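# Fold the towel in half on the table

## Task

Fold the towel once so one end lies on the other end, with the edges about aligned and no extra folds; it must lie flat and entirely on the table, away from the basket, with no lumps or raised parts, and it must stay that way after both grippers release it and move away.

## Robot and tools

Robot: two 6-joint arms with parallel-jaw grippers, named left_arm and right_arm. Their bases sit on the table edge: left_arm at (+0.007, +0.296, 0) m, turned slightly by quat_wxyz (+0.998, 0, 0, +0.059); right_arm at (-0.024, -0.279, 0) m, quat_wxyz (+0.997, 0, 0, -0.081). The names are labels only and do not match the sides of any image.

Scene frame: origin on the table surface midway between the arms, +x reaching out across the table, +z up, +y toward left_arm. Gripper frame: fingers point along its +z and close along its y. The reported hand point sits between the pads, roughly 1 cm short of the fingertips, and may be off somewhat at long reach.

execute_actions takes "actions", a list holding one item or nothing, plus optional "pictures" (true/false). An empty list sends nothing and returns the state with camera images. A move item is {"rows": [...], "steps": n}, n from 10 to 15 (default 15), each step 1/30 s. One row is used per step; if rows run out, the last row repeats. A wait item is {"steps": n} with n up to 300 and no rows; the time you spend replying is counted inside it. Images only come back for an empty list or when "pictures": true. A refused call moves nothing.

Each row is one flat list of 14 numbers, each within -1 to 1, always for both arms: left_arm waist, shoulder, elbow, wrist pitch, wrist yaw, wrist roll, gripper; then right_arm in that same order. The six joint numbers are offsets, not targets: they are added to the joint angles printed in the latest result that listed them (before any such result exists, and for a later call within the same reply, they count from where the arm is when the action begins). Every row counts from that same base, not from the previous row. Scale: 1.0 equals 1.202 rad for waist, 1.258 for shoulder, 1.238 for elbow, 2.073 for wrist pitch, 2.022 for wrist yaw and for wrist roll. So all zeros means go back to the base angles, not stand still. Joint ranges (rad): waist -2.618 to 3.054, shoulder 0.000 to 3.142, elbow 0.000 to 3.142, wrist pitch -1.571 to 1.571, wrist yaw -1.571 to 1.571, wrist roll -2.094 to 2.094. A request more than 0.036 rad beyond a range end is refused; the true stop can differ by 0.036 either way, and going past it clips there with a "joint sent to its limit" note (possibly about a previous action). Friction may leave a joint up to about 0.031 rad short, and tiny moves can do nothing.

The gripper number is absolute: +1 fully open, -1 shut. Pads meet near -0.94, and each millimetre of object width adds about 0.0208. Pressing harder means sending a value further below the contact reading. Keep sending the closing value to keep a hold.

Speed limits: each step a joint target may lead its measured angle by at most 0.202 (waist), 0.258 (shoulder), 0.238 (elbow), 0.573 (wrist pitch), 0.522 (wrist yaw, roll) rad, and targets are pulled back if the hand would land more than 70 mm from where it is. Big moves need several calls.

Timing: results arrive 10 steps before an action ends; those final steps run while you reply. Between calls the arms keep heading toward the last row sent until motion settles or a step is HELD.

Result lines: the state line shows each arm's end_effector_position (m) and end_effector_quat_wxyz in the scene frame, plus grip_measured (motor position on the -1 to +1 scale, with a fixed bias up to about 0.02). Joint positions give six angles in rad and the gripper opening in metres (0.093 open to 0.000 closed, error about 1 mm); Joint velocities give rates; joint torques are raw drive outputs with offsets and noise. HELD marks steps whose row was not fully sent. "joint command not followed" means a clearance check altered some joint targets. MOTOR HOT appears from 75 °C; OVER-TEMPERATURE FAULT means an arm was stopped (90 °C pauses it 10 s; 100 °C drops it). Holding loads heats motors.

zoom_image: "camera" is one of cam_head_left, cam_head_right, cam_high, cam_left_wrist, cam_right_wrist (each 504x504), "region" is [x0, y0, x1, y1] pixels from the top-left, no larger than 504 by 504. It shows the latest image enlarged and moves nothing.

read_manual returns URDF licence text only ("section": "licences").

finished_scene with "scene" set to the current scene number ends and grades it, irreversibly; the towel must already be folded and released. Replying without any tool call ends everything.

Avoid: knocking or dropping anything off the table, letting the arms collide or push on each other, slamming, hard pushes, dropping or slipping the towel, and leaving the fold held only by the grippers. Occasional brief tugs on held items or nudges to loose objects can happen. Quicker, smoother, lower-effort motion is better.

Each tool is called after "Call:" as name(argument=value, ...) on one line, values as JSON.

## Session

Call:
execute_actions(actions=[])

Scene clock: 0.00 s of 6870.00 s.
left_arm: end_effector_position=(+0.3819, +0.3433, +0.3924) grip_measured=+0.994 end_effector_quat_wxyz=(+0.697, -0.046, +0.714, +0.042) | right_arm: end_effector_position=(+0.3478, -0.3322, +0.3946) grip_measured=+0.999 end_effector_quat_wxyz=(+0.700, +0.053, +0.711, -0.043)
Joint positions: left_arm=[ 0.008  1.055  1.035 -0.004  0.002 -0.004  0.093] | right_arm=[ 0.016  1.043  1.03  -0.003 -0.012  0.012  0.093]
Joint velocities: left_arm=[ 0.002  0.012  0.012 -0.022 -0.066 -0.007  0.001] | right_arm=[ 0.007  0.017  0.012 -0.022 -0.022 -0.051 -0.   ]
Joint torques (N m, as the arm reports them, + toward a larger angle): no reading
Motor temperatures (°C, as the motors report them): left_arm=[22 22 21 25 24 25] | right_arm=[22 24 24 22 22 21]

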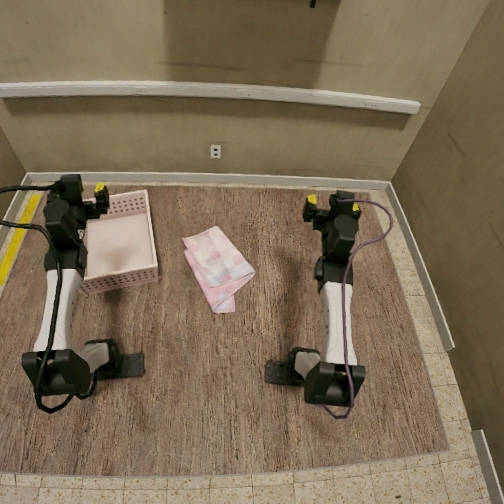

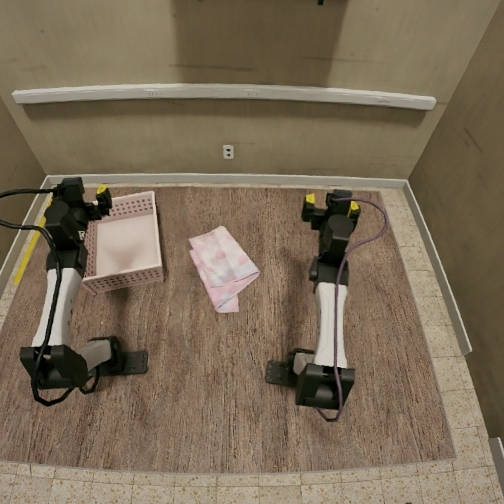

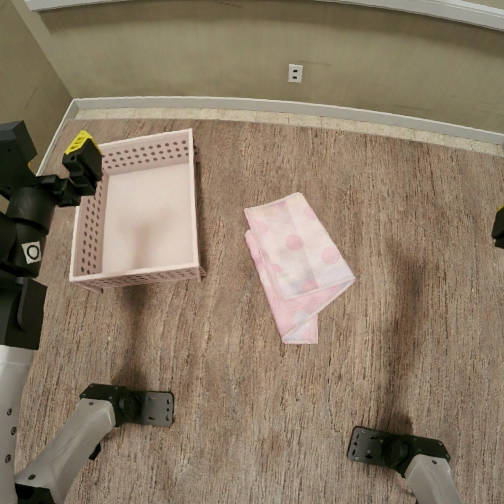

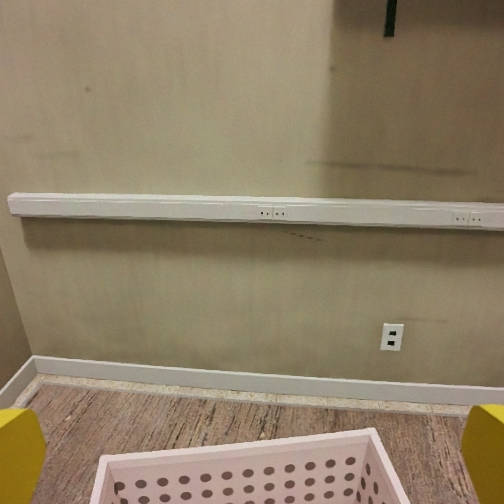

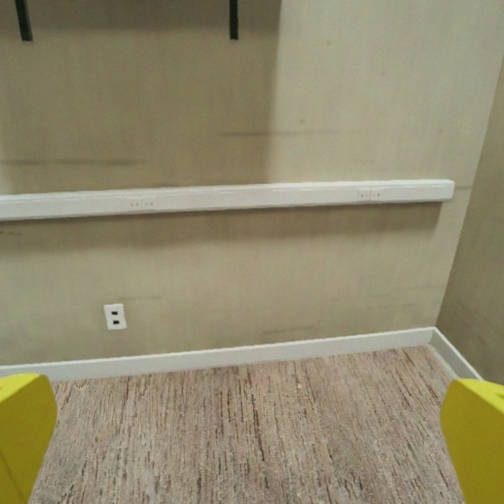

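Call:
zoom_image(camera="cam_high", region=[220, 180, 380, 360])

Call:
zoom_image(camera="cam_head_left", region=[165, 215, 275, 325])

Region (220, 180, 380, 360) of cam_high's 504x504 image, scaled by 2.800, with more detail than that image has.

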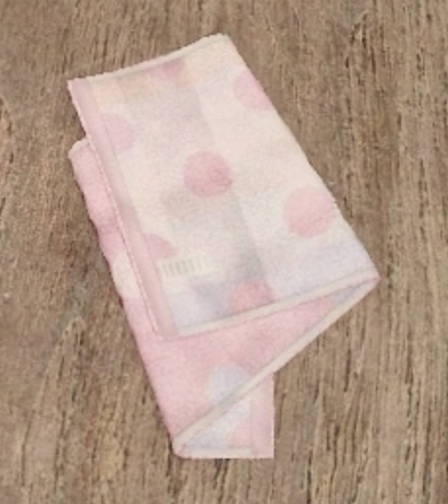

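Region (165, 215, 275, 325) of cam_head_left's 504x504 image, scaled by 4.582, with more detail than that image has.

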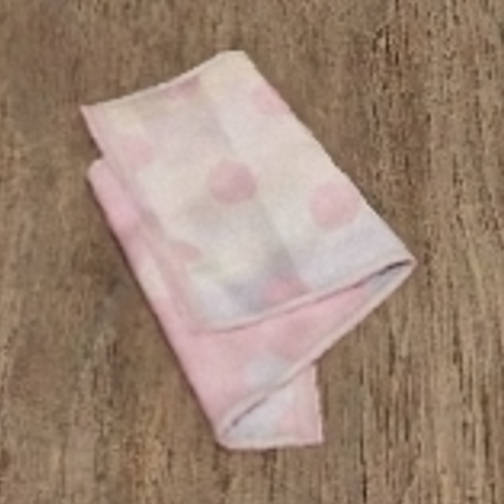

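Call:
execute_actions(actions=[{"rows": [[-0.506,0.738,0.544,-0.444,0,0,1,0,0,0,0,0,0,1]], "steps": 15}])

Call:
execute_actions(actions=[{"steps": 30}], pictures=true)

Scene clock: 3.70 s of 6870.00 s.
left_arm: end_effector_position=(+0.4243, +0.2661, +0.3572) grip_measured=+0.994 end_effector_quat_wxyz=(+0.587, +0.025, +0.809, -0.019) | right_arm: end_effector_position=(+0.3478, -0.3322, +0.3942) grip_measured=+0.999 end_effector_quat_wxyz=(+0.700, +0.053, +0.711, -0.043)
Joint positions: left_arm=[-0.195  1.282  1.305 -0.337 -0.013 -0.005  0.093] | right_arm=[ 0.016  1.043  1.03  -0.005 -0.012  0.012  0.093]
Joint velocities: left_arm=[-1.297  1.624  1.56  -1.883 -0.007  0.007 -0.001] | right_arm=[-0.012 -0.022 -0.002 -0.051  0.037  0.007 -0.   ]
Joint torques (N m, as the arm reports them, + toward a larger angle): left_arm=[-0.6  -3.62  8.81  1.78  0.1  -0.11] | right_arm=[ 0.15 -2.57  7.42  2.4   0.06 -0.08]
Motor temperatures (°C, as the motors report them): left_arm=[22 22 22 27 24 25] | right_arm=[22 24 25 23 22 21]
Steps of this call (steps 1 to 90: nothing new was sent; then 0.53 s passed at rest; steps 91 to 95: the first 5 steps of this action). Readings (joint positions):
91: left_arm=[-0.012 1.075 1.069 -0.068 -0.010 -0.005] | right_arm=[0.016 1.043 1.030 -0.005 -0.012 0.012]
92: left_arm=[-0.053 1.118 1.128 -0.139 -0.013 -0.005] | right_arm=[0.016 1.043 1.030 -0.005 -0.012 0.012]
94: left_arm=[-0.148 1.225 1.248 -0.271 -0.013 -0.005] | right_arm=[0.016 1.043 1.030 -0.005 -0.012 0.012]
95: the state above

Scene clock: 4.70 s of 6870.00 s.
left_arm: end_effector_position=(+0.4149, +0.0810, +0.1044) grip_measured=+0.994 end_effector_quat_wxyz=(+0.163, +0.234, +0.958, -0.040) | right_arm: end_effector_position=(+0.3478, -0.3322, +0.3942) grip_measured=+0.999 end_effector_quat_wxyz=(+0.700, +0.053, +0.711, -0.043)
Joint positions: left_arm=[-0.603  2.001  1.68  -0.913 -0.001 -0.005  0.093] | right_arm=[ 0.016  1.043  1.03  -0.005 -0.012  0.012  0.093]
Joint velocities: left_arm=[-0.007 -0.012 -0.012 -0.022  0.037 -0.022 -0.001] | right_arm=[-0.002  0.017 -0.002  0.007 -0.051  0.022 -0.   ]
Joint torques (N m, as the arm reports them, + toward a larger angle): left_arm=[  0.34 -12.42  10.35   0.97   0.1   -0.11] | right_arm=[ 0.16 -2.57  7.42  2.4   0.06 -0.08]
Motor temperatures (°C, as the motors report them): left_arm=[22 22 22 27 24 25] | right_arm=[22 24 25 23 22 21]
Kept back: nothing.
Steps of this call (steps 1 to 10: the last 10 steps of your previous action; steps 11 to 30: the robot went on to your last target). Readings (joint positions):
1: left_arm=[-0.240 1.339 1.360 -0.405 -0.012 -0.005] | right_arm=[0.016 1.043 1.030 -0.005 -0.012 0.012]
2: left_arm=[-0.287 1.398 1.415 -0.469 -0.012 -0.005] | right_arm=[0.016 1.043 1.030 -0.005 -0.012 0.012]
4: left_arm=[-0.379 1.522 1.526 -0.580 -0.011 -0.005] | right_arm=[0.016 1.043 1.030 -0.005 -0.012 0.012]
8: left_arm=[-0.530 1.734 1.643 -0.683 -0.006 -0.005] | right_arm=[0.016 1.043 1.030 -0.005 -0.012 0.012]
30: the state above

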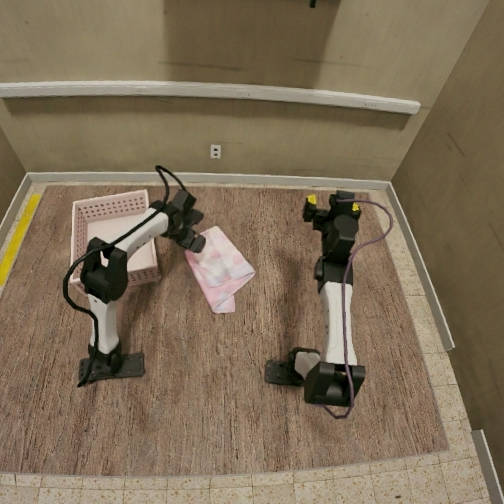

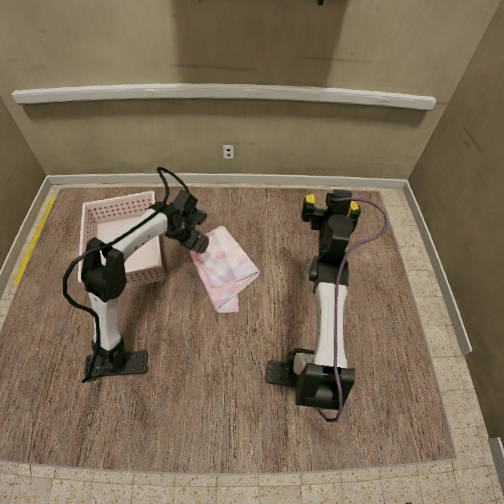

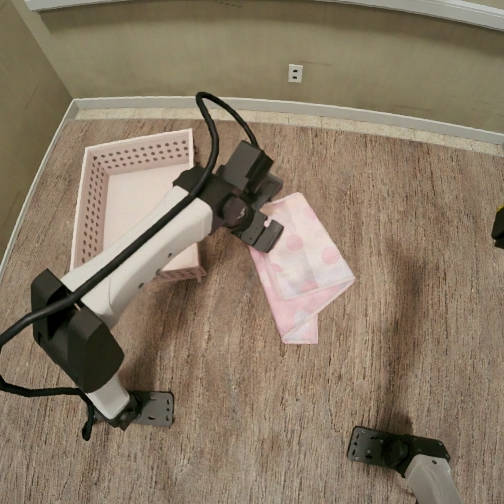

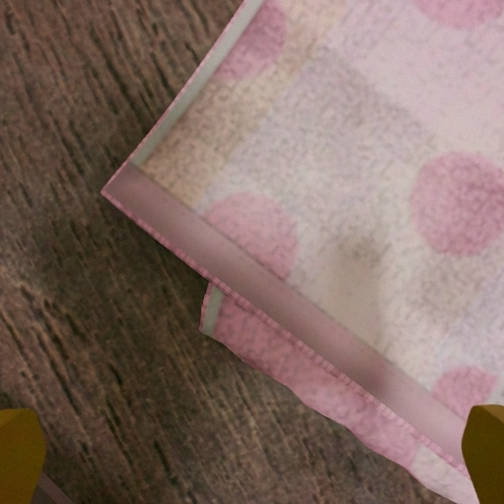

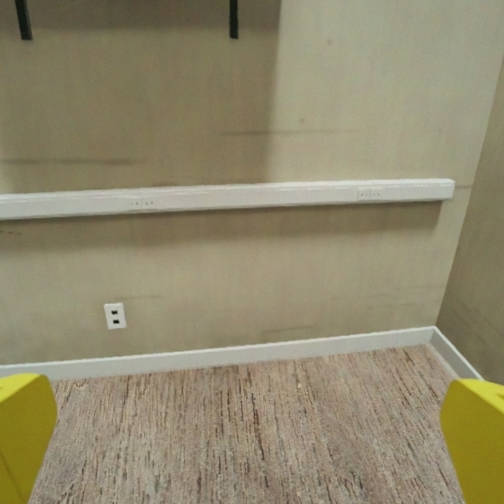

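Call:
execute_actions(actions=[{"rows": [[0.087,0.182,0.093,0.115,0,0,-0.1,0,0,0,0,0,0,1]], "steps": 15}])

Call:
execute_actions(actions=[{"steps": 20}], pictures=true)

Scene clock: 6.47 s of 6870.00 s.
left_arm: end_effector_position=(+0.4775, +0.0883, +0.0710) grip_measured=-0.075 end_effector_quat_wxyz=(+0.199, +0.199, +0.958, -0.044) | right_arm: end_effector_position=(+0.3478, -0.3322, +0.3939) grip_measured=+0.999 end_effector_quat_wxyz=(+0.699, +0.053, +0.712, -0.043)
Joint positions: left_arm=[-0.532  2.169  1.776 -0.767  0.003 -0.005  0.042] | right_arm=[ 0.016  1.043  1.03  -0.006 -0.012  0.012  0.093]
Joint velocities: left_arm=[ 0.54   1.004  0.095  0.901  0.022  0.022 -0.049] | right_arm=[ 0.017  0.007 -0.017 -0.051 -0.007 -0.022 -0.001]
Joint torques (N m, as the arm reports them, + toward a larger angle): left_arm=[  0.1  -12.51   9.08   0.75   0.02  -0.12] | right_arm=[ 0.16 -2.57  7.41  2.41  0.07 -0.08]
Motor temperatures (°C, as the motors report them): left_arm=[22 23 23 27 24 25] | right_arm=[22 24 25 24 22 21]
Steps of this call (steps 1 to 15: the robot went on to your last target; steps 16 to 48: nothing new was sent; steps 49 to 53: the first 5 steps of this action). Readings (joint positions):
49: left_arm=[-0.597 2.019 1.695 -0.910 0.002 -0.005] | right_arm=[0.016 1.043 1.030 -0.005 -0.012 0.012]
50: left_arm=[-0.586 2.051 1.724 -0.882 0.003 -0.005] | right_arm=[0.016 1.043 1.030 -0.005 -0.012 0.012]
52: left_arm=[-0.551 2.132 1.767 -0.801 0.003 -0.005] | right_arm=[0.016 1.043 1.030 -0.006 -0.012 0.012]
53: the state above

Scene clock: 7.13 s of 6870.00 s.
left_arm: end_effector_position=(+0.4968, +0.1041, +0.0379) grip_measured=-0.098 end_effector_quat_wxyz=(+0.197, +0.179, +0.963, -0.037) | right_arm: end_effector_position=(+0.3478, -0.3322, +0.3937) grip_measured=+0.999 end_effector_quat_wxyz=(+0.699, +0.053, +0.712, -0.043)
Joint positions: left_arm=[-0.491  2.249  1.776 -0.694 -0.001 -0.005  0.04 ] | right_arm=[ 0.016  1.043  1.03  -0.007 -0.012  0.012  0.093]
Joint velocities: left_arm=[ 0.007 -0.012  0.002  0.022  0.037  0.022  0.001] | right_arm=[ 0.007  0.002  0.012 -0.022 -0.095 -0.051  0.   ]
Joint torques (N m, as the arm reports them, + toward a larger angle): left_arm=[ -0.56 -14.74   9.51   1.35   0.05  -0.11] | right_arm=[ 0.16 -2.57  7.41  2.4   0.06 -0.08]
Motor temperatures (°C, as the motors report them): left_arm=[22 24 23 27 24 25] | right_arm=[22 24 25 24 22 21]
Kept back: nothing.
Steps of this call (steps 1 to 10: the last 10 steps of your previous action; steps 11 to 20: the robot went on to your last target). Readings (joint positions):
1: left_arm=[-0.515 2.199 1.776 -0.743 0.003 -0.005] | right_arm=[0.016 1.043 1.030 -0.006 -0.012 0.012]
2: left_arm=[-0.501 2.223 1.776 -0.734 0.002 -0.005] | right_arm=[0.016 1.043 1.030 -0.006 -0.012 0.012]
4: left_arm=[-0.487 2.250 1.776 -0.728 -0.000 -0.005] | right_arm=[0.016 1.043 1.030 -0.006 -0.012 0.012]
8: left_arm=[-0.489 2.251 1.776 -0.711 -0.001 -0.005] | right_arm=[0.016 1.043 1.030 -0.006 -0.012 0.012]
20: the state above

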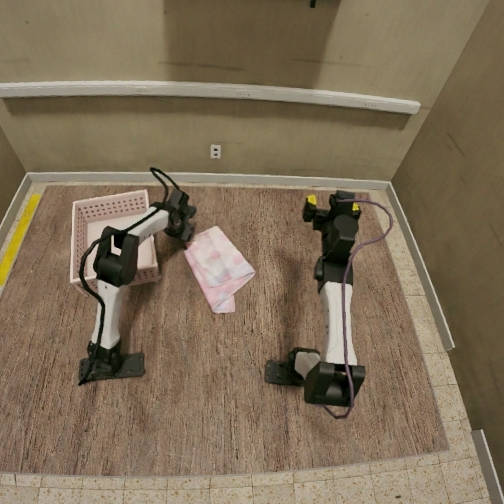

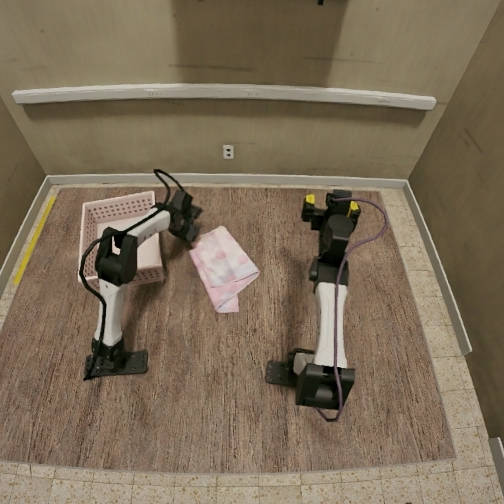

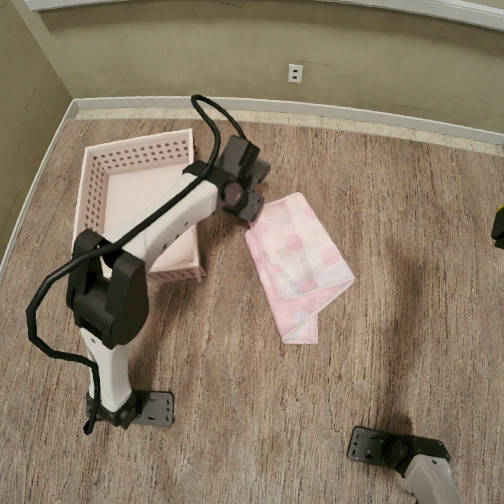

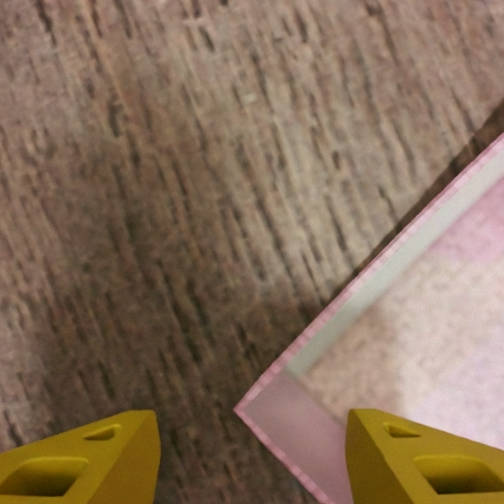

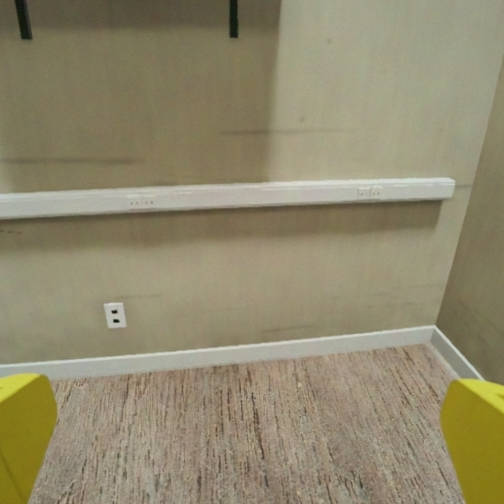

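Call:
execute_actions(actions=[{"rows": [[-0.02,0.032,0.016,0.009,0,0,-0.1,0,0,0,0,0,0,1]], "steps": 15}])

Call:
execute_actions(actions=[{"steps": 15}], pictures=true)

Scene clock: 7.90 s of 6870.00 s.
left_arm: end_effector_position=(+0.4938, +0.0982, +0.0278) grip_measured=-0.098 end_effector_quat_wxyz=(+0.189, +0.186, +0.963, -0.037) | right_arm: end_effector_position=(+0.3478, -0.3322, +0.3935) grip_measured=+0.999 end_effector_quat_wxyz=(+0.699, +0.053, +0.712, -0.043)
Joint positions: left_arm=[-0.504  2.27   1.776 -0.689 -0.001 -0.005  0.04 ] | right_arm=[ 0.016  1.043  1.03  -0.007 -0.012  0.012  0.093]
Joint velocities: left_arm=[-0.09   0.149 -0.007 -0.007 -0.037  0.007 -0.001] | right_arm=[-0.002 -0.007 -0.007 -0.081  0.037  0.007  0.   ]
Joint torques (N m, as the arm reports them, + toward a larger angle): left_arm=[ -0.35 -12.39   9.54   1.25   0.06  -0.11] | right_arm=[ 0.16 -2.58  7.42  2.41  0.06 -0.08]
Motor temperatures (°C, as the motors report them): left_arm=[22 24 23 27 24 25] | right_arm=[22 24 25 24 22 21]
Steps of this call (steps 1 to 15: the robot went on to your last target; steps 16 to 18: nothing new was sent; steps 19 to 23: the first 5 steps of this action). Readings (joint positions):
19: left_arm=[-0.493 2.252 1.776 -0.693 -0.001 -0.005] | right_arm=[0.016 1.043 1.030 -0.007 -0.012 0.012]
20: left_arm=[-0.494 2.255 1.776 -0.690 -0.001 -0.005] | right_arm=[0.016 1.043 1.030 -0.007 -0.012 0.012]
22: left_arm=[-0.501 2.265 1.776 -0.689 -0.001 -0.005] | right_arm=[0.016 1.043 1.030 -0.007 -0.012 0.012]
23: the state above

Scene clock: 8.40 s of 6870.00 s.
left_arm: end_effector_position=(+0.4916, +0.0956, +0.0220) grip_measured=-0.098 end_effector_quat_wxyz=(+0.184, +0.189, +0.964, -0.037) | right_arm: end_effector_position=(+0.3478, -0.3322, +0.3934) grip_measured=+0.999 end_effector_quat_wxyz=(+0.698, +0.053, +0.713, -0.043)
Joint positions: left_arm=[-0.51   2.282  1.776 -0.689 -0.001 -0.005  0.04 ] | right_arm=[ 0.016  1.043  1.03  -0.008 -0.012  0.012  0.093]
Joint velocities: left_arm=[ 0.012 -0.007 -0.002 -0.022 -0.095 -0.051 -0.001] | right_arm=[ 0.002 -0.007  0.012 -0.007  0.007  0.007 -0.   ]
Joint torques (N m, as the arm reports them, + toward a larger angle): left_arm=[ -0.37 -12.68   9.53   1.23   0.06  -0.11] | right_arm=[ 0.16 -2.58  7.42  2.4   0.07 -0.08]
Motor temperatures (°C, as the motors report them): left_arm=[22 24 23 27 24 25] | right_arm=[22 24 25 24 22 21]
Kept back: nothing.
Steps of this call (steps 1 to 10: the last 10 steps of your previous action; steps 11 to 15: the robot went on to your last target). Readings (joint positions):
1: left_arm=[-0.507 2.275 1.776 -0.689 -0.001 -0.005] | right_arm=[0.016 1.043 1.030 -0.008 -0.012 0.012]
2: left_arm=[-0.509 2.278 1.776 -0.689 -0.001 -0.005] | right_arm=[0.016 1.043 1.030 -0.008 -0.012 0.012]
4: left_arm=[-0.510 2.281 1.776 -0.689 -0.001 -0.005] | right_arm=[0.016 1.043 1.030 -0.008 -0.012 0.012]
8: left_arm=[-0.510 2.282 1.776 -0.689 -0.001 -0.005] | right_arm=[0.016 1.043 1.030 -0.008 -0.012 0.012]
15: the state above

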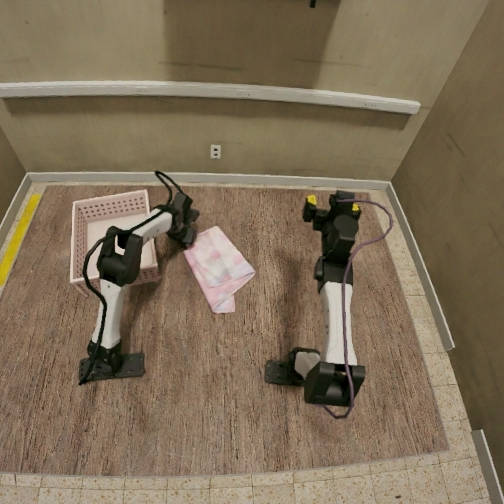

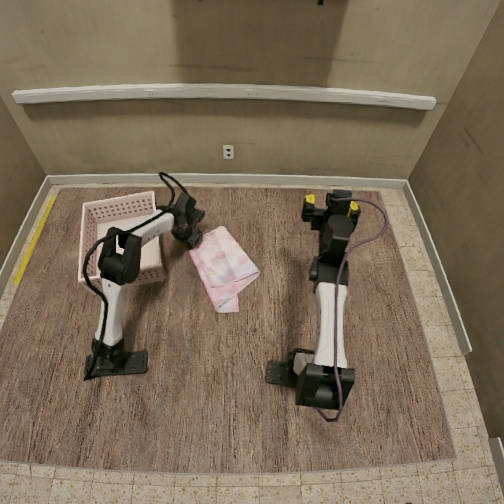

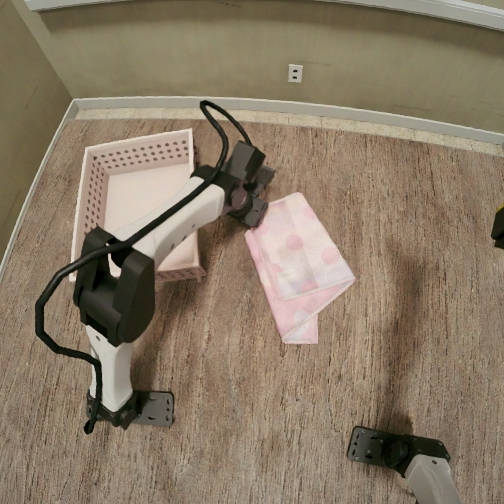

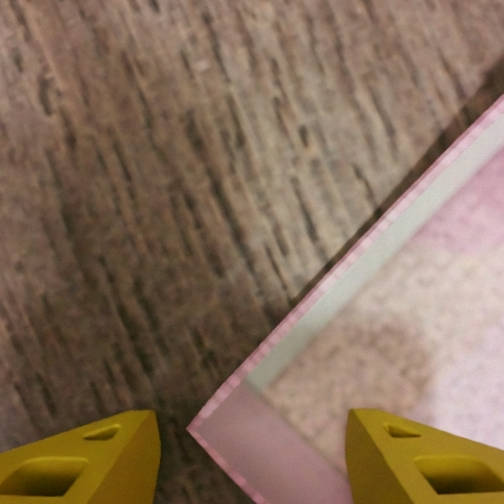

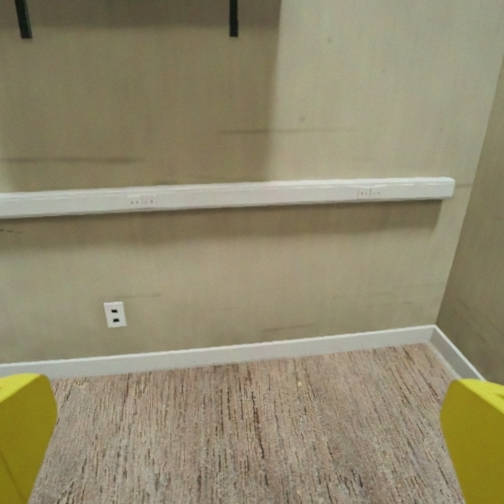

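Call:
execute_actions(actions=[{"rows": [[0,0.03,0.016,0.006,0,0,-0.1,0,0,0,0,0,0,1]], "steps": 15}])

Call:
execute_actions(actions=[{"steps": 12}])

Scene clock: 8.80 s of 6870.00 s.
left_arm: end_effector_position=(+0.4905, +0.0961, +0.0130) grip_measured=-0.098 end_effector_quat_wxyz=(+0.176, +0.189, +0.965, -0.035) | right_arm: end_effector_position=(+0.3478, -0.3322, +0.3931) grip_measured=+0.999 end_effector_quat_wxyz=(+0.698, +0.053, +0.713, -0.043)
Joint positions: left_arm=[-0.51   2.3    1.776 -0.686 -0.001 -0.005  0.04 ] | right_arm=[ 0.016  1.043  1.03  -0.009 -0.012  0.012  0.093]
Joint velocities: left_arm=[-0.007  0.134 -0.007  0.007 -0.051  0.007 -0.   ] | right_arm=[ 0.027  0.012 -0.002  0.007 -0.022 -0.037 -0.001]
Joint torques (N m, as the arm reports them, + toward a larger angle): left_arm=[  0.08 -12.59   9.55   1.19   0.08  -0.13] | right_arm=[ 0.16 -2.57  7.41  2.41  0.07 -0.08]
Motor temperatures (°C, as the motors report them): left_arm=[22 25 23 27 24 25] | right_arm=[22 24 25 24 22 21]
Steps of this call (steps 1 to 7: the robot went on to your last target; steps 8 to 12: the first 5 steps of this action). Readings (joint positions):
8: left_arm=[-0.510 2.284 1.776 -0.688 -0.001 -0.005] | right_arm=[0.016 1.043 1.030 -0.008 -0.012 0.012]
9: left_arm=[-0.510 2.286 1.776 -0.686 -0.001 -0.005] | right_arm=[0.016 1.043 1.030 -0.008 -0.012 0.012]
11: left_arm=[-0.510 2.296 1.776 -0.686 -0.001 -0.005] | right_arm=[0.016 1.043 1.030 -0.009 -0.012 0.012]
12: the state above

Scene clock: 9.20 s of 6870.00 s.
left_arm: end_effector_position=(+0.4911, +0.0957, +0.0113) grip_measured=-0.098 end_effector_quat_wxyz=(+0.176, +0.189, +0.965, -0.035) | right_arm: end_effector_position=(+0.3478, -0.3322, +0.3930) grip_measured=+0.999 end_effector_quat_wxyz=(+0.698, +0.053, +0.713, -0.043)
Joint positions: left_arm=[-0.51   2.304  1.776 -0.681 -0.    -0.005  0.04 ] | right_arm=[ 0.016  1.043  1.03  -0.01  -0.012  0.012  0.093]
Joint velocities: left_arm=[-0.017 -0.007  0.022 -0.037  0.037 -0.007 -0.002] | right_arm=[-0.002  0.002  0.027 -0.007 -0.051 -0.007 -0.001]
Joint torques (N m, as the arm reports them, + toward a larger angle): left_arm=[  0.06 -12.11   9.5    1.12   0.06  -0.1 ] | right_arm=[ 0.16 -2.58  7.41  2.41  0.06 -0.08]
Motor temperatures (°C, as the motors report them): left_arm=[22 25 23 27 24 25] | right_arm=[22 24 25 24 22 21]
Kept back: nothing.
Steps of this call (steps 1 to 10: the last 10 steps of your previous action; steps 11 to 12: the robot went on to your last target). Readings (joint positions):
1: left_arm=[-0.510 2.304 1.776 -0.686 -0.001 -0.005] | right_arm=[0.016 1.043 1.030 -0.009 -0.012 0.012]
2: left_arm=[-0.510 2.304 1.776 -0.683 -0.000 -0.005] | right_arm=[0.016 1.043 1.030 -0.009 -0.012 0.012]
4: left_arm=[-0.510 2.304 1.776 -0.681 -0.000 -0.005] | right_arm=[0.016 1.043 1.030 -0.010 -0.012 0.012]
8: left_arm=[-0.510 2.304 1.776 -0.681 -0.000 -0.005] | right_arm=[0.016 1.043 1.030 -0.010 -0.012 0.012]
12: the state above

Contact. Close slowly.

Call:
execute_actions(actions=[{"rows": [[0,0.012,0.016,0,0,0,-0.2,0,0,0,0,0,0,1],[0,0.012,0.016,0,0,0,-0.3,0,0,0,0,0,0,1],[0,0.012,0.016,0,0,0,-0.4,0,0,0,0,0,0,1],[0,0.012,0.016,0,0,0,-0.5,0,0,0,0,0,0,1],[0,0.012,0.016,0,0,0,-0.6,0,0,0,0,0,0,1],[0,0.012,0.016,0,0,0,-0.7,0,0,0,0,0,0,1],[0,0.012,0.016,0,0,0,-0.8,0,0,0,0,0,0,1],[0,0.012,0.016,0,0,0,-0.9,0,0,0,0,0,0,1],[0,0.012,0.016,0,0,0,-1,0,0,0,0,0,0,1]], "steps": 15}])

Call:
execute_actions(actions=[{"rows": [[0,-0.08,0.016,0,0,0,-1,0,0,0,0,0,0,1]], "steps": 15}])

Call:
execute_actions(actions=[{"steps": 12}], pictures=true)

Scene clock: 9.97 s of 6870.00 s.
left_arm: end_effector_position=(+0.4909, +0.0954, +0.0113) grip_measured=-0.553 end_effector_quat_wxyz=(+0.176, +0.189, +0.965, -0.036) | right_arm: end_effector_position=(+0.3478, -0.3322, +0.3927) grip_measured=+0.999 end_effector_quat_wxyz=(+0.697, +0.053, +0.713, -0.043)
Joint positions: left_arm=[-0.51   2.304  1.776 -0.681  0.002 -0.005  0.019] | right_arm=[ 0.016  1.043  1.03  -0.011 -0.012  0.012  0.093]
Joint velocities: left_arm=[-0.007 -0.012 -0.027 -0.066  0.022  0.037 -0.095] | right_arm=[-0.012 -0.002 -0.022 -0.007 -0.051 -0.007 -0.001]
Joint torques (N m, as the arm reports them, + toward a larger angle): left_arm=[ -0.08 -12.2    9.49   1.09   0.03  -0.11] | right_arm=[ 0.16 -2.59  7.43  2.41  0.07 -0.08]
Motor temperatures (°C, as the motors report them): left_arm=[22 25 23 27 24 25] | right_arm=[22 24 26 25 22 21]
Steps of this call (steps 1 to 15: the robot went on to your last target; steps 16 to 18: nothing new was sent; steps 19 to 23: the first 5 steps of this action). Readings (joint positions):
19: left_arm=[-0.510 2.304 1.776 -0.681 0.000 -0.005] | right_arm=[0.016 1.043 1.030 -0.010 -0.012 0.012]
20: left_arm=[-0.510 2.304 1.776 -0.681 0.001 -0.005] | right_arm=[0.016 1.043 1.030 -0.010 -0.012 0.012]
22: left_arm=[-0.510 2.304 1.776 -0.681 0.002 -0.005] | right_arm=[0.016 1.043 1.030 -0.010 -0.012 0.012]
23: the state above

Scene clock: 10.47 s of 6870.00 s.
left_arm: end_effector_position=(+0.4951, +0.0940, +0.0447) grip_measured=-0.991 end_effector_quat_wxyz=(+0.205, +0.188, +0.960, -0.042) | right_arm: end_effector_position=(+0.3478, -0.3322, +0.3923) grip_measured=+0.999 end_effector_quat_wxyz=(+0.697, +0.053, +0.714, -0.043)
Joint positions: left_arm=[-0.51   2.237  1.776 -0.688  0.    -0.005  0.   ] | right_arm=[ 0.016  1.043  1.03  -0.012 -0.012  0.012  0.093]
Joint velocities: left_arm=[ 0.007 -0.447  0.002  0.022 -0.051 -0.007  0.   ] | right_arm=[-0.012 -0.007  0.007  0.007  0.037 -0.037  0.   ]
Joint torques (N m, as the arm reports them, + toward a larger angle): left_arm=[  0.13 -13.59   9.75   1.26   0.07  -0.11] | right_arm=[ 0.17 -2.58  7.41  2.42  0.07 -0.08]
Motor temperatures (°C, as the motors report them): left_arm=[22 25 24 27 24 25] | right_arm=[22 24 26 25 22 21]
Steps of this call (steps 1 to 10: the last 10 steps of your previous action; steps 11 to 15: the first 5 steps of this action, its rows measured from where the robot was after step 10). Readings (joint positions):
10: left_arm=[-0.510 2.304 1.776 -0.680 0.000 -0.005] | right_arm=[0.016 1.043 1.030 -0.011 -0.012 0.012]
11: left_arm=[-0.510 2.296 1.776 -0.680 0.000 -0.005] | right_arm=[0.016 1.043 1.030 -0.011 -0.012 0.012]
12: left_arm=[-0.510 2.285 1.776 -0.687 0.000 -0.005] | right_arm=[0.016 1.043 1.030 -0.011 -0.012 0.012]
14: left_arm=[-0.510 2.254 1.776 -0.688 0.000 -0.005] | right_arm=[0.016 1.043 1.030 -0.012 -0.012 0.012]
15: the state above

Scene clock: 10.87 s of 6870.00 s.
left_arm: end_effector_position=(+0.4976, +0.0929, +0.0612) grip_measured=-0.991 end_effector_quat_wxyz=(+0.222, +0.187, +0.956, -0.045) | right_arm: end_effector_position=(+0.3478, -0.3322, +0.3922) grip_measured=+0.999 end_effector_quat_wxyz=(+0.697, +0.053, +0.714, -0.043)
Joint positions: left_arm=[-0.51   2.206  1.776 -0.684  0.    -0.005  0.   ] | right_arm=[ 0.016  1.043  1.03  -0.013 -0.012  0.012  0.093]
Joint velocities: left_arm=[ 0.017 -0.002 -0.002  0.022  0.037  0.066  0.   ] | right_arm=[ 0.007  0.012  0.002 -0.066 -0.022  0.007  0.   ]
Joint torques (N m, as the arm reports them, + toward a larger angle): left_arm=[  0.07 -13.09   9.87   1.28   0.03  -0.12] | right_arm=[ 0.16 -2.57  7.42  2.41  0.06 -0.08]
Motor temperatures (°C, as the motors report them): left_arm=[22 26 24 27 24 25] | right_arm=[22 24 26 25 22 21]
Kept back: nothing.
Steps of this call (steps 1 to 10: the last 10 steps of your previous action; steps 11 to 12: the robot went on to your last target). Readings (joint positions):
1: left_arm=[-0.510 2.224 1.776 -0.687 0.000 -0.005] | right_arm=[0.016 1.043 1.030 -0.012 -0.012 0.012]
2: left_arm=[-0.510 2.214 1.776 -0.685 0.000 -0.005] | right_arm=[0.016 1.043 1.030 -0.013 -0.012 0.012]
4: left_arm=[-0.510 2.206 1.776 -0.683 0.000 -0.005] | right_arm=[0.016 1.043 1.030 -0.013 -0.012 0.012]
8: left_arm=[-0.510 2.206 1.776 -0.684 0.000 -0.005] | right_arm=[0.016 1.043 1.030 -0.013 -0.012 0.012]
12: the state above

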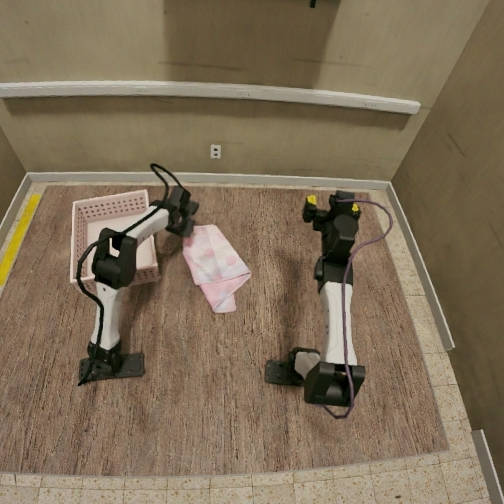

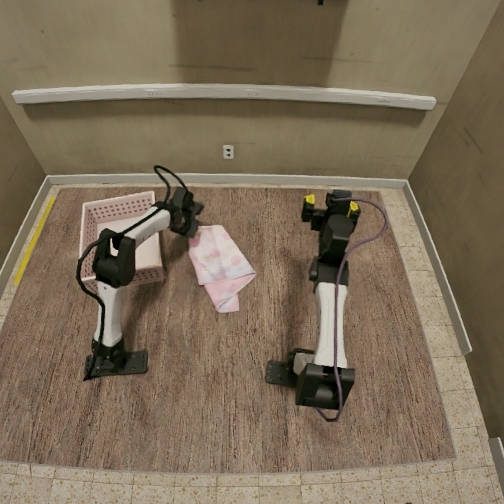

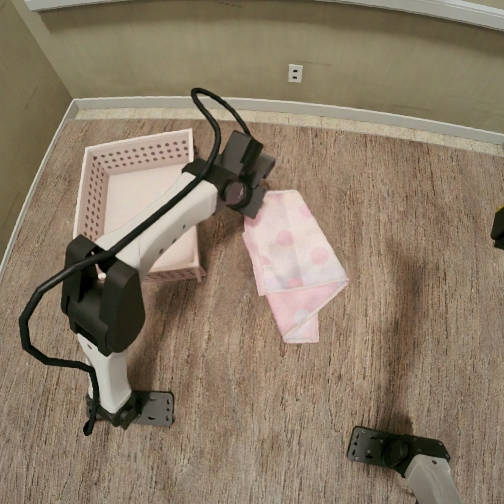

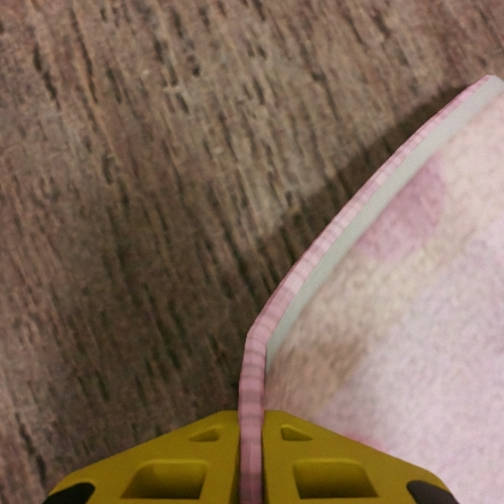

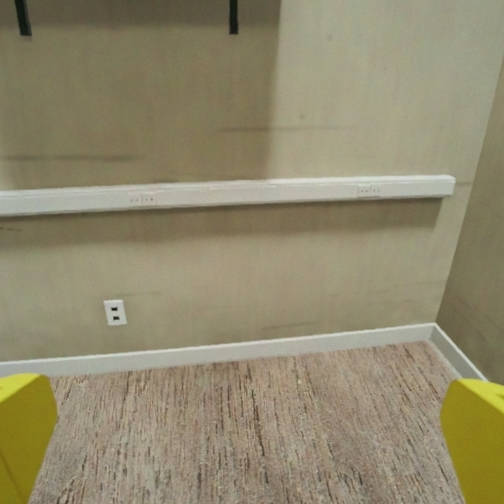

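Call:
zoom_image(camera="cam_high", region=[220, 180, 380, 360])

Region (220, 180, 380, 360) of cam_high's 504x504 image, scaled by 2.800, with more detail than that image has.

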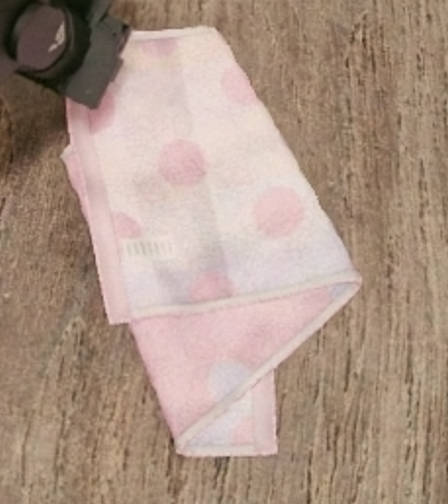

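Call:
execute_actions(actions=[{"rows": [[0.03,0,0.016,0,0,0,-1,0.831,0.777,0.428,-0.333,0,0,-0.1],[0.04,0,0.016,0,0,0,-1,0.831,0.777,0.428,-0.333,0,0,-0.1],[0.05,0,0.016,0,0,0,-1,0.831,0.777,0.428,-0.333,0,0,-0.1],[0.065,0,0.016,0,0,0,-1,0.831,0.777,0.428,-0.333,0,0,-0.1]], "steps": 15}])

Call:
execute_actions(actions=[{"steps": 35}], pictures=true)

Scene clock: 12.77 s of 6870.00 s.
left_arm: end_effector_position=(+0.5050, +0.1118, +0.0612) grip_measured=-0.991 end_effector_quat_wxyz=(+0.223, +0.169, +0.959, -0.042) | right_arm: end_effector_position=(+0.3957, -0.2539, +0.3559) grip_measured=-0.073 end_effector_quat_wxyz=(+0.587, -0.019, +0.809, +0.020)
Joint positions: left_arm=[-0.471  2.206  1.776 -0.684  0.003 -0.005  0.   ] | right_arm=[ 0.225  1.286  1.304 -0.334  0.004  0.013  0.042]
Joint velocities: left_arm=[ 0.403 -0.007  0.002  0.037 -0.051  0.022  0.   ] | right_arm=[ 1.355  1.81   1.678 -1.531 -0.051  0.007 -0.051]
Joint torques (N m, as the arm reports them, + toward a larger angle): left_arm=[  1.36 -12.86   9.77   1.26   0.03  -0.11] | right_arm=[ 0.97 -3.62  7.95  2.25 -0.01 -0.08]
Motor temperatures (°C, as the motors report them): left_arm=[22 27 24 27 24 25] | right_arm=[22 24 26 25 22 21]
Steps of this call (steps 1 to 30: the robot went on to your last target; steps 31 to 52: nothing new was sent; steps 53 to 57: the first 5 steps of this action). Readings (joint positions):
53: left_arm=[-0.508 2.206 1.776 -0.684 0.001 -0.005] | right_arm=[0.037 1.065 1.065 -0.077 0.001 0.013]
54: left_arm=[-0.504 2.206 1.776 -0.684 0.001 -0.005] | right_arm=[0.078 1.109 1.124 -0.149 0.004 0.013]
56: left_arm=[-0.485 2.206 1.776 -0.684 0.002 -0.005] | right_arm=[0.175 1.223 1.245 -0.277 0.004 0.013]
57: the state above

Scene clock: 13.93 s of 6870.00 s.
left_arm: end_effector_position=(+0.5128, +0.1348, +0.0612) grip_measured=-0.991 end_effector_quat_wxyz=(+0.224, +0.147, +0.963, -0.036) | right_arm: end_effector_position=(+0.2829, +0.0757, +0.0540) grip_measured=-0.097 end_effector_quat_wxyz=(+0.159, -0.402, +0.898, +0.083)
Joint positions: left_arm=[-0.426  2.206  1.776 -0.684  0.002 -0.005  0.   ] | right_arm=[ 1.015  2.044  1.533 -0.698 -0.018  0.013  0.041]
Joint velocities: left_arm=[ 0.002 -0.002 -0.002 -0.007 -0.037  0.007  0.   ] | right_arm=[-0.012  0.002 -0.017  0.051  0.037 -0.051  0.001]
Joint torques (N m, as the arm reports them, + toward a larger angle): left_arm=[ -0.57 -12.88   9.73   1.24   0.05  -0.12] | right_arm=[  0.16 -12.17   8.62   1.18   0.13  -0.08]
Motor temperatures (°C, as the motors report them): left_arm=[22 27 24 27 24 25] | right_arm=[22 25 26 25 22 21]
Kept back: nothing.
Steps of this call (steps 1 to 10: the last 10 steps of your previous action; steps 11 to 35: the robot went on to your last target). Readings (joint positions):
1: left_arm=[-0.457 2.206 1.776 -0.684 0.002 -0.005] | right_arm=[0.274 1.351 1.362 -0.384 0.003 0.013]
2: left_arm=[-0.445 2.206 1.776 -0.684 0.002 -0.005] | right_arm=[0.322 1.414 1.412 -0.418 0.003 0.013]
4: left_arm=[-0.428 2.206 1.776 -0.684 0.002 -0.005] | right_arm=[0.407 1.521 1.470 -0.457 0.001 0.013]
8: left_arm=[-0.425 2.206 1.776 -0.684 0.002 -0.005] | right_arm=[0.550 1.705 1.502 -0.520 -0.000 0.013]
35: the state above

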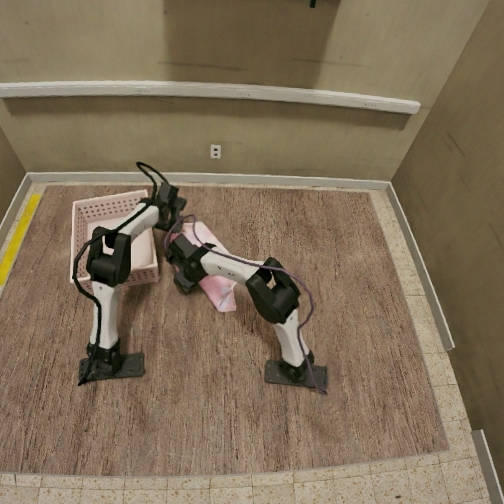

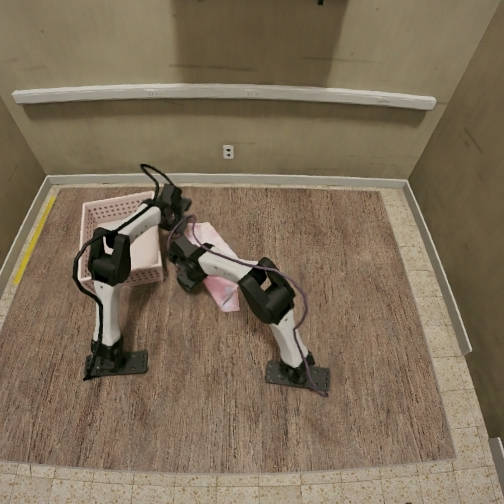

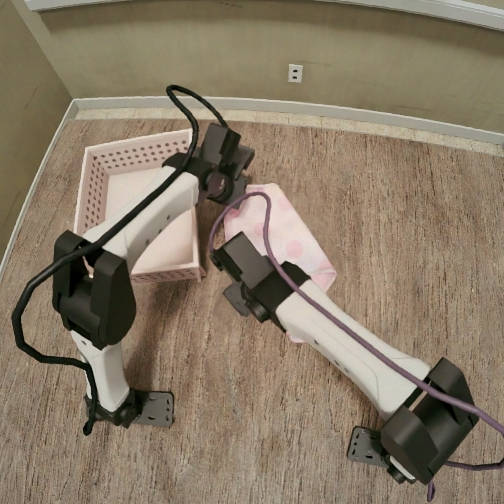

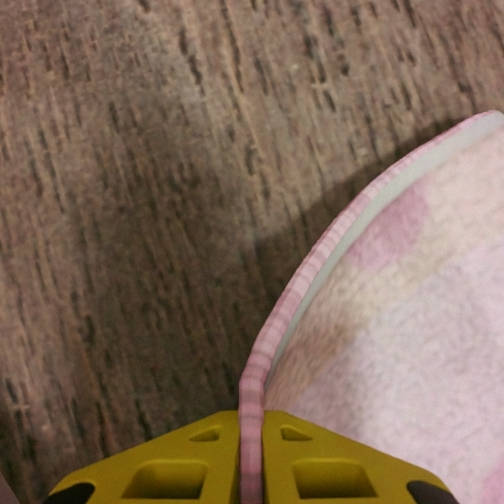

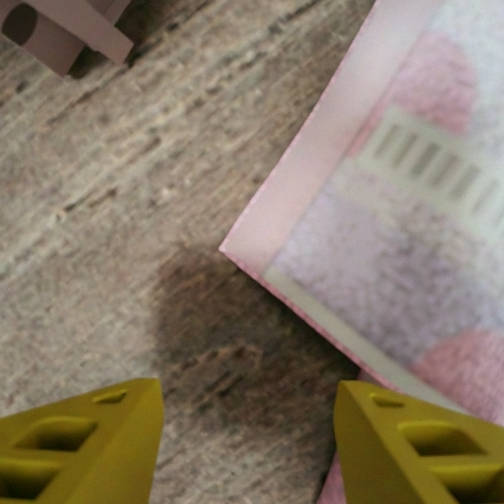

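Call:
execute_actions(actions=[{"rows": [[0,0,0.016,0,0,0,-1,0,0.01,-0.03,0.06,0,0,-0.1],[0,0,0.016,0,0,0,-1,0,0.02,-0.06,0.12,0,0,-0.1],[0,0,0.016,0,0,0,-1,0,0.03,-0.095,0.165,0,0,-0.1]], "steps": 15}])

Call:
execute_actions(actions=[{"steps": 15}], pictures=true)

Scene clock: 15.17 s of 6870.00 s.
left_arm: end_effector_position=(+0.5128, +0.1348, +0.0612) grip_measured=-0.991 end_effector_quat_wxyz=(+0.224, +0.147, +0.963, -0.036) | right_arm: end_effector_position=(+0.2954, +0.0899, +0.0413) grip_measured=-0.097 end_effector_quat_wxyz=(+0.205, -0.398, +0.888, +0.104)
Joint positions: left_arm=[-0.426  2.206  1.776 -0.684  0.002 -0.005  0.   ] | right_arm=[ 1.015  2.057  1.457 -0.507 -0.018  0.013  0.041]
Joint velocities: left_arm=[-0.002 -0.017 -0.012 -0.095  0.037 -0.022  0.   ] | right_arm=[ 0.007  0.242 -0.408  0.872  0.007  0.081  0.   ]
Joint torques (N m, as the arm reports them, + toward a larger angle): left_arm=[  0.06 -12.95   9.71   1.25   0.05  -0.12] | right_arm=[ 0.16 -9.66  5.27  1.6   0.06 -0.08]
Motor temperatures (°C, as the motors report them): left_arm=[22 28 24 27 24 25] | right_arm=[22 25 26 25 22 21]
Steps of this call (steps 1 to 15: the robot went on to your last target; steps 16 to 32: nothing new was sent; steps 33 to 37: the first 5 steps of this action). Readings (joint positions):
33: left_arm=[-0.426 2.206 1.776 -0.684 0.002 -0.005] | right_arm=[1.015 2.044 1.528 -0.686 -0.018 0.013]
34: left_arm=[-0.426 2.206 1.776 -0.684 0.002 -0.005] | right_arm=[1.015 2.044 1.515 -0.648 -0.018 0.013]
36: left_arm=[-0.426 2.206 1.776 -0.684 0.002 -0.005] | right_arm=[1.015 2.050 1.472 -0.542 -0.018 0.013]
37: the state above

Scene clock: 15.67 s of 6870.00 s.
left_arm: end_effector_position=(+0.5128, +0.1348, +0.0612) grip_measured=-0.991 end_effector_quat_wxyz=(+0.224, +0.147, +0.963, -0.036) | right_arm: end_effector_position=(+0.3052, +0.1012, +0.0314) grip_measured=-0.097 end_effector_quat_wxyz=(+0.234, -0.395, +0.880, +0.118)
Joint positions: left_arm=[-0.426  2.206  1.776 -0.684  0.002 -0.005  0.   ] | right_arm=[ 1.015  2.086  1.427 -0.383 -0.018  0.013  0.041]
Joint velocities: left_arm=[ 0.007 -0.012  0.002 -0.022  0.051  0.022  0.   ] | right_arm=[-0.037  0.002  0.002 -0.007  0.007  0.022 -0.001]
Joint torques (N m, as the arm reports them, + toward a larger angle): left_arm=[  0.04 -12.91   9.73   1.24   0.07  -0.11] | right_arm=[  0.17 -10.89   5.69   1.8    0.06  -0.08]
Motor temperatures (°C, as the motors report them): left_arm=[22 28 25 27 24 25] | right_arm=[22 25 26 25 22 21]
Kept back: nothing.
Steps of this call (steps 1 to 10: the last 10 steps of your previous action; steps 11 to 15: the robot went on to your last target). Readings (joint positions):
1: left_arm=[-0.426 2.206 1.776 -0.684 0.002 -0.005] | right_arm=[1.015 2.066 1.446 -0.481 -0.018 0.013]
2: left_arm=[-0.426 2.206 1.776 -0.684 0.002 -0.005] | right_arm=[1.015 2.074 1.438 -0.463 -0.018 0.013]
4: left_arm=[-0.426 2.206 1.776 -0.684 0.002 -0.005] | right_arm=[1.015 2.084 1.429 -0.439 -0.018 0.013]
8: left_arm=[-0.426 2.206 1.776 -0.684 0.002 -0.005] | right_arm=[1.015 2.086 1.427 -0.405 -0.018 0.013]
15: the state above

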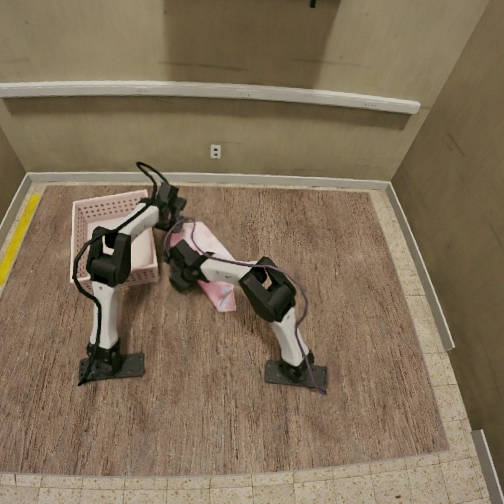

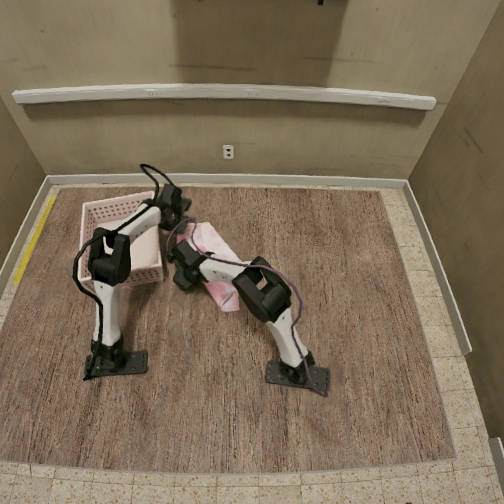

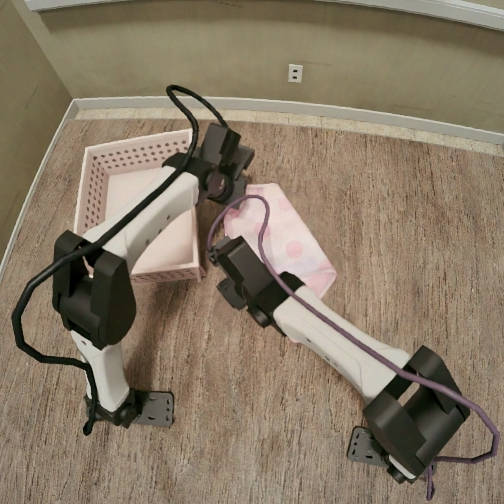

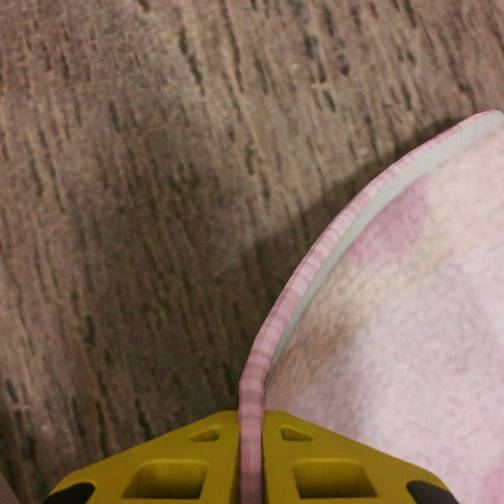

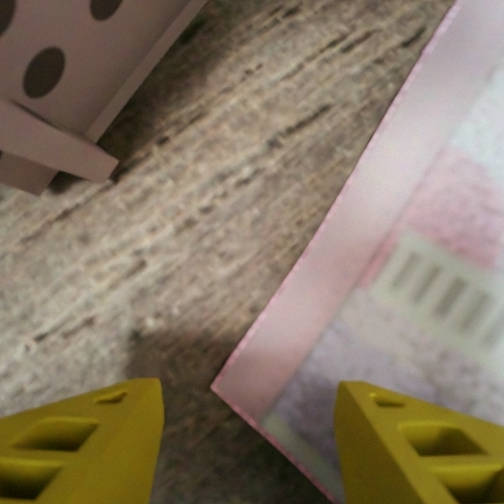

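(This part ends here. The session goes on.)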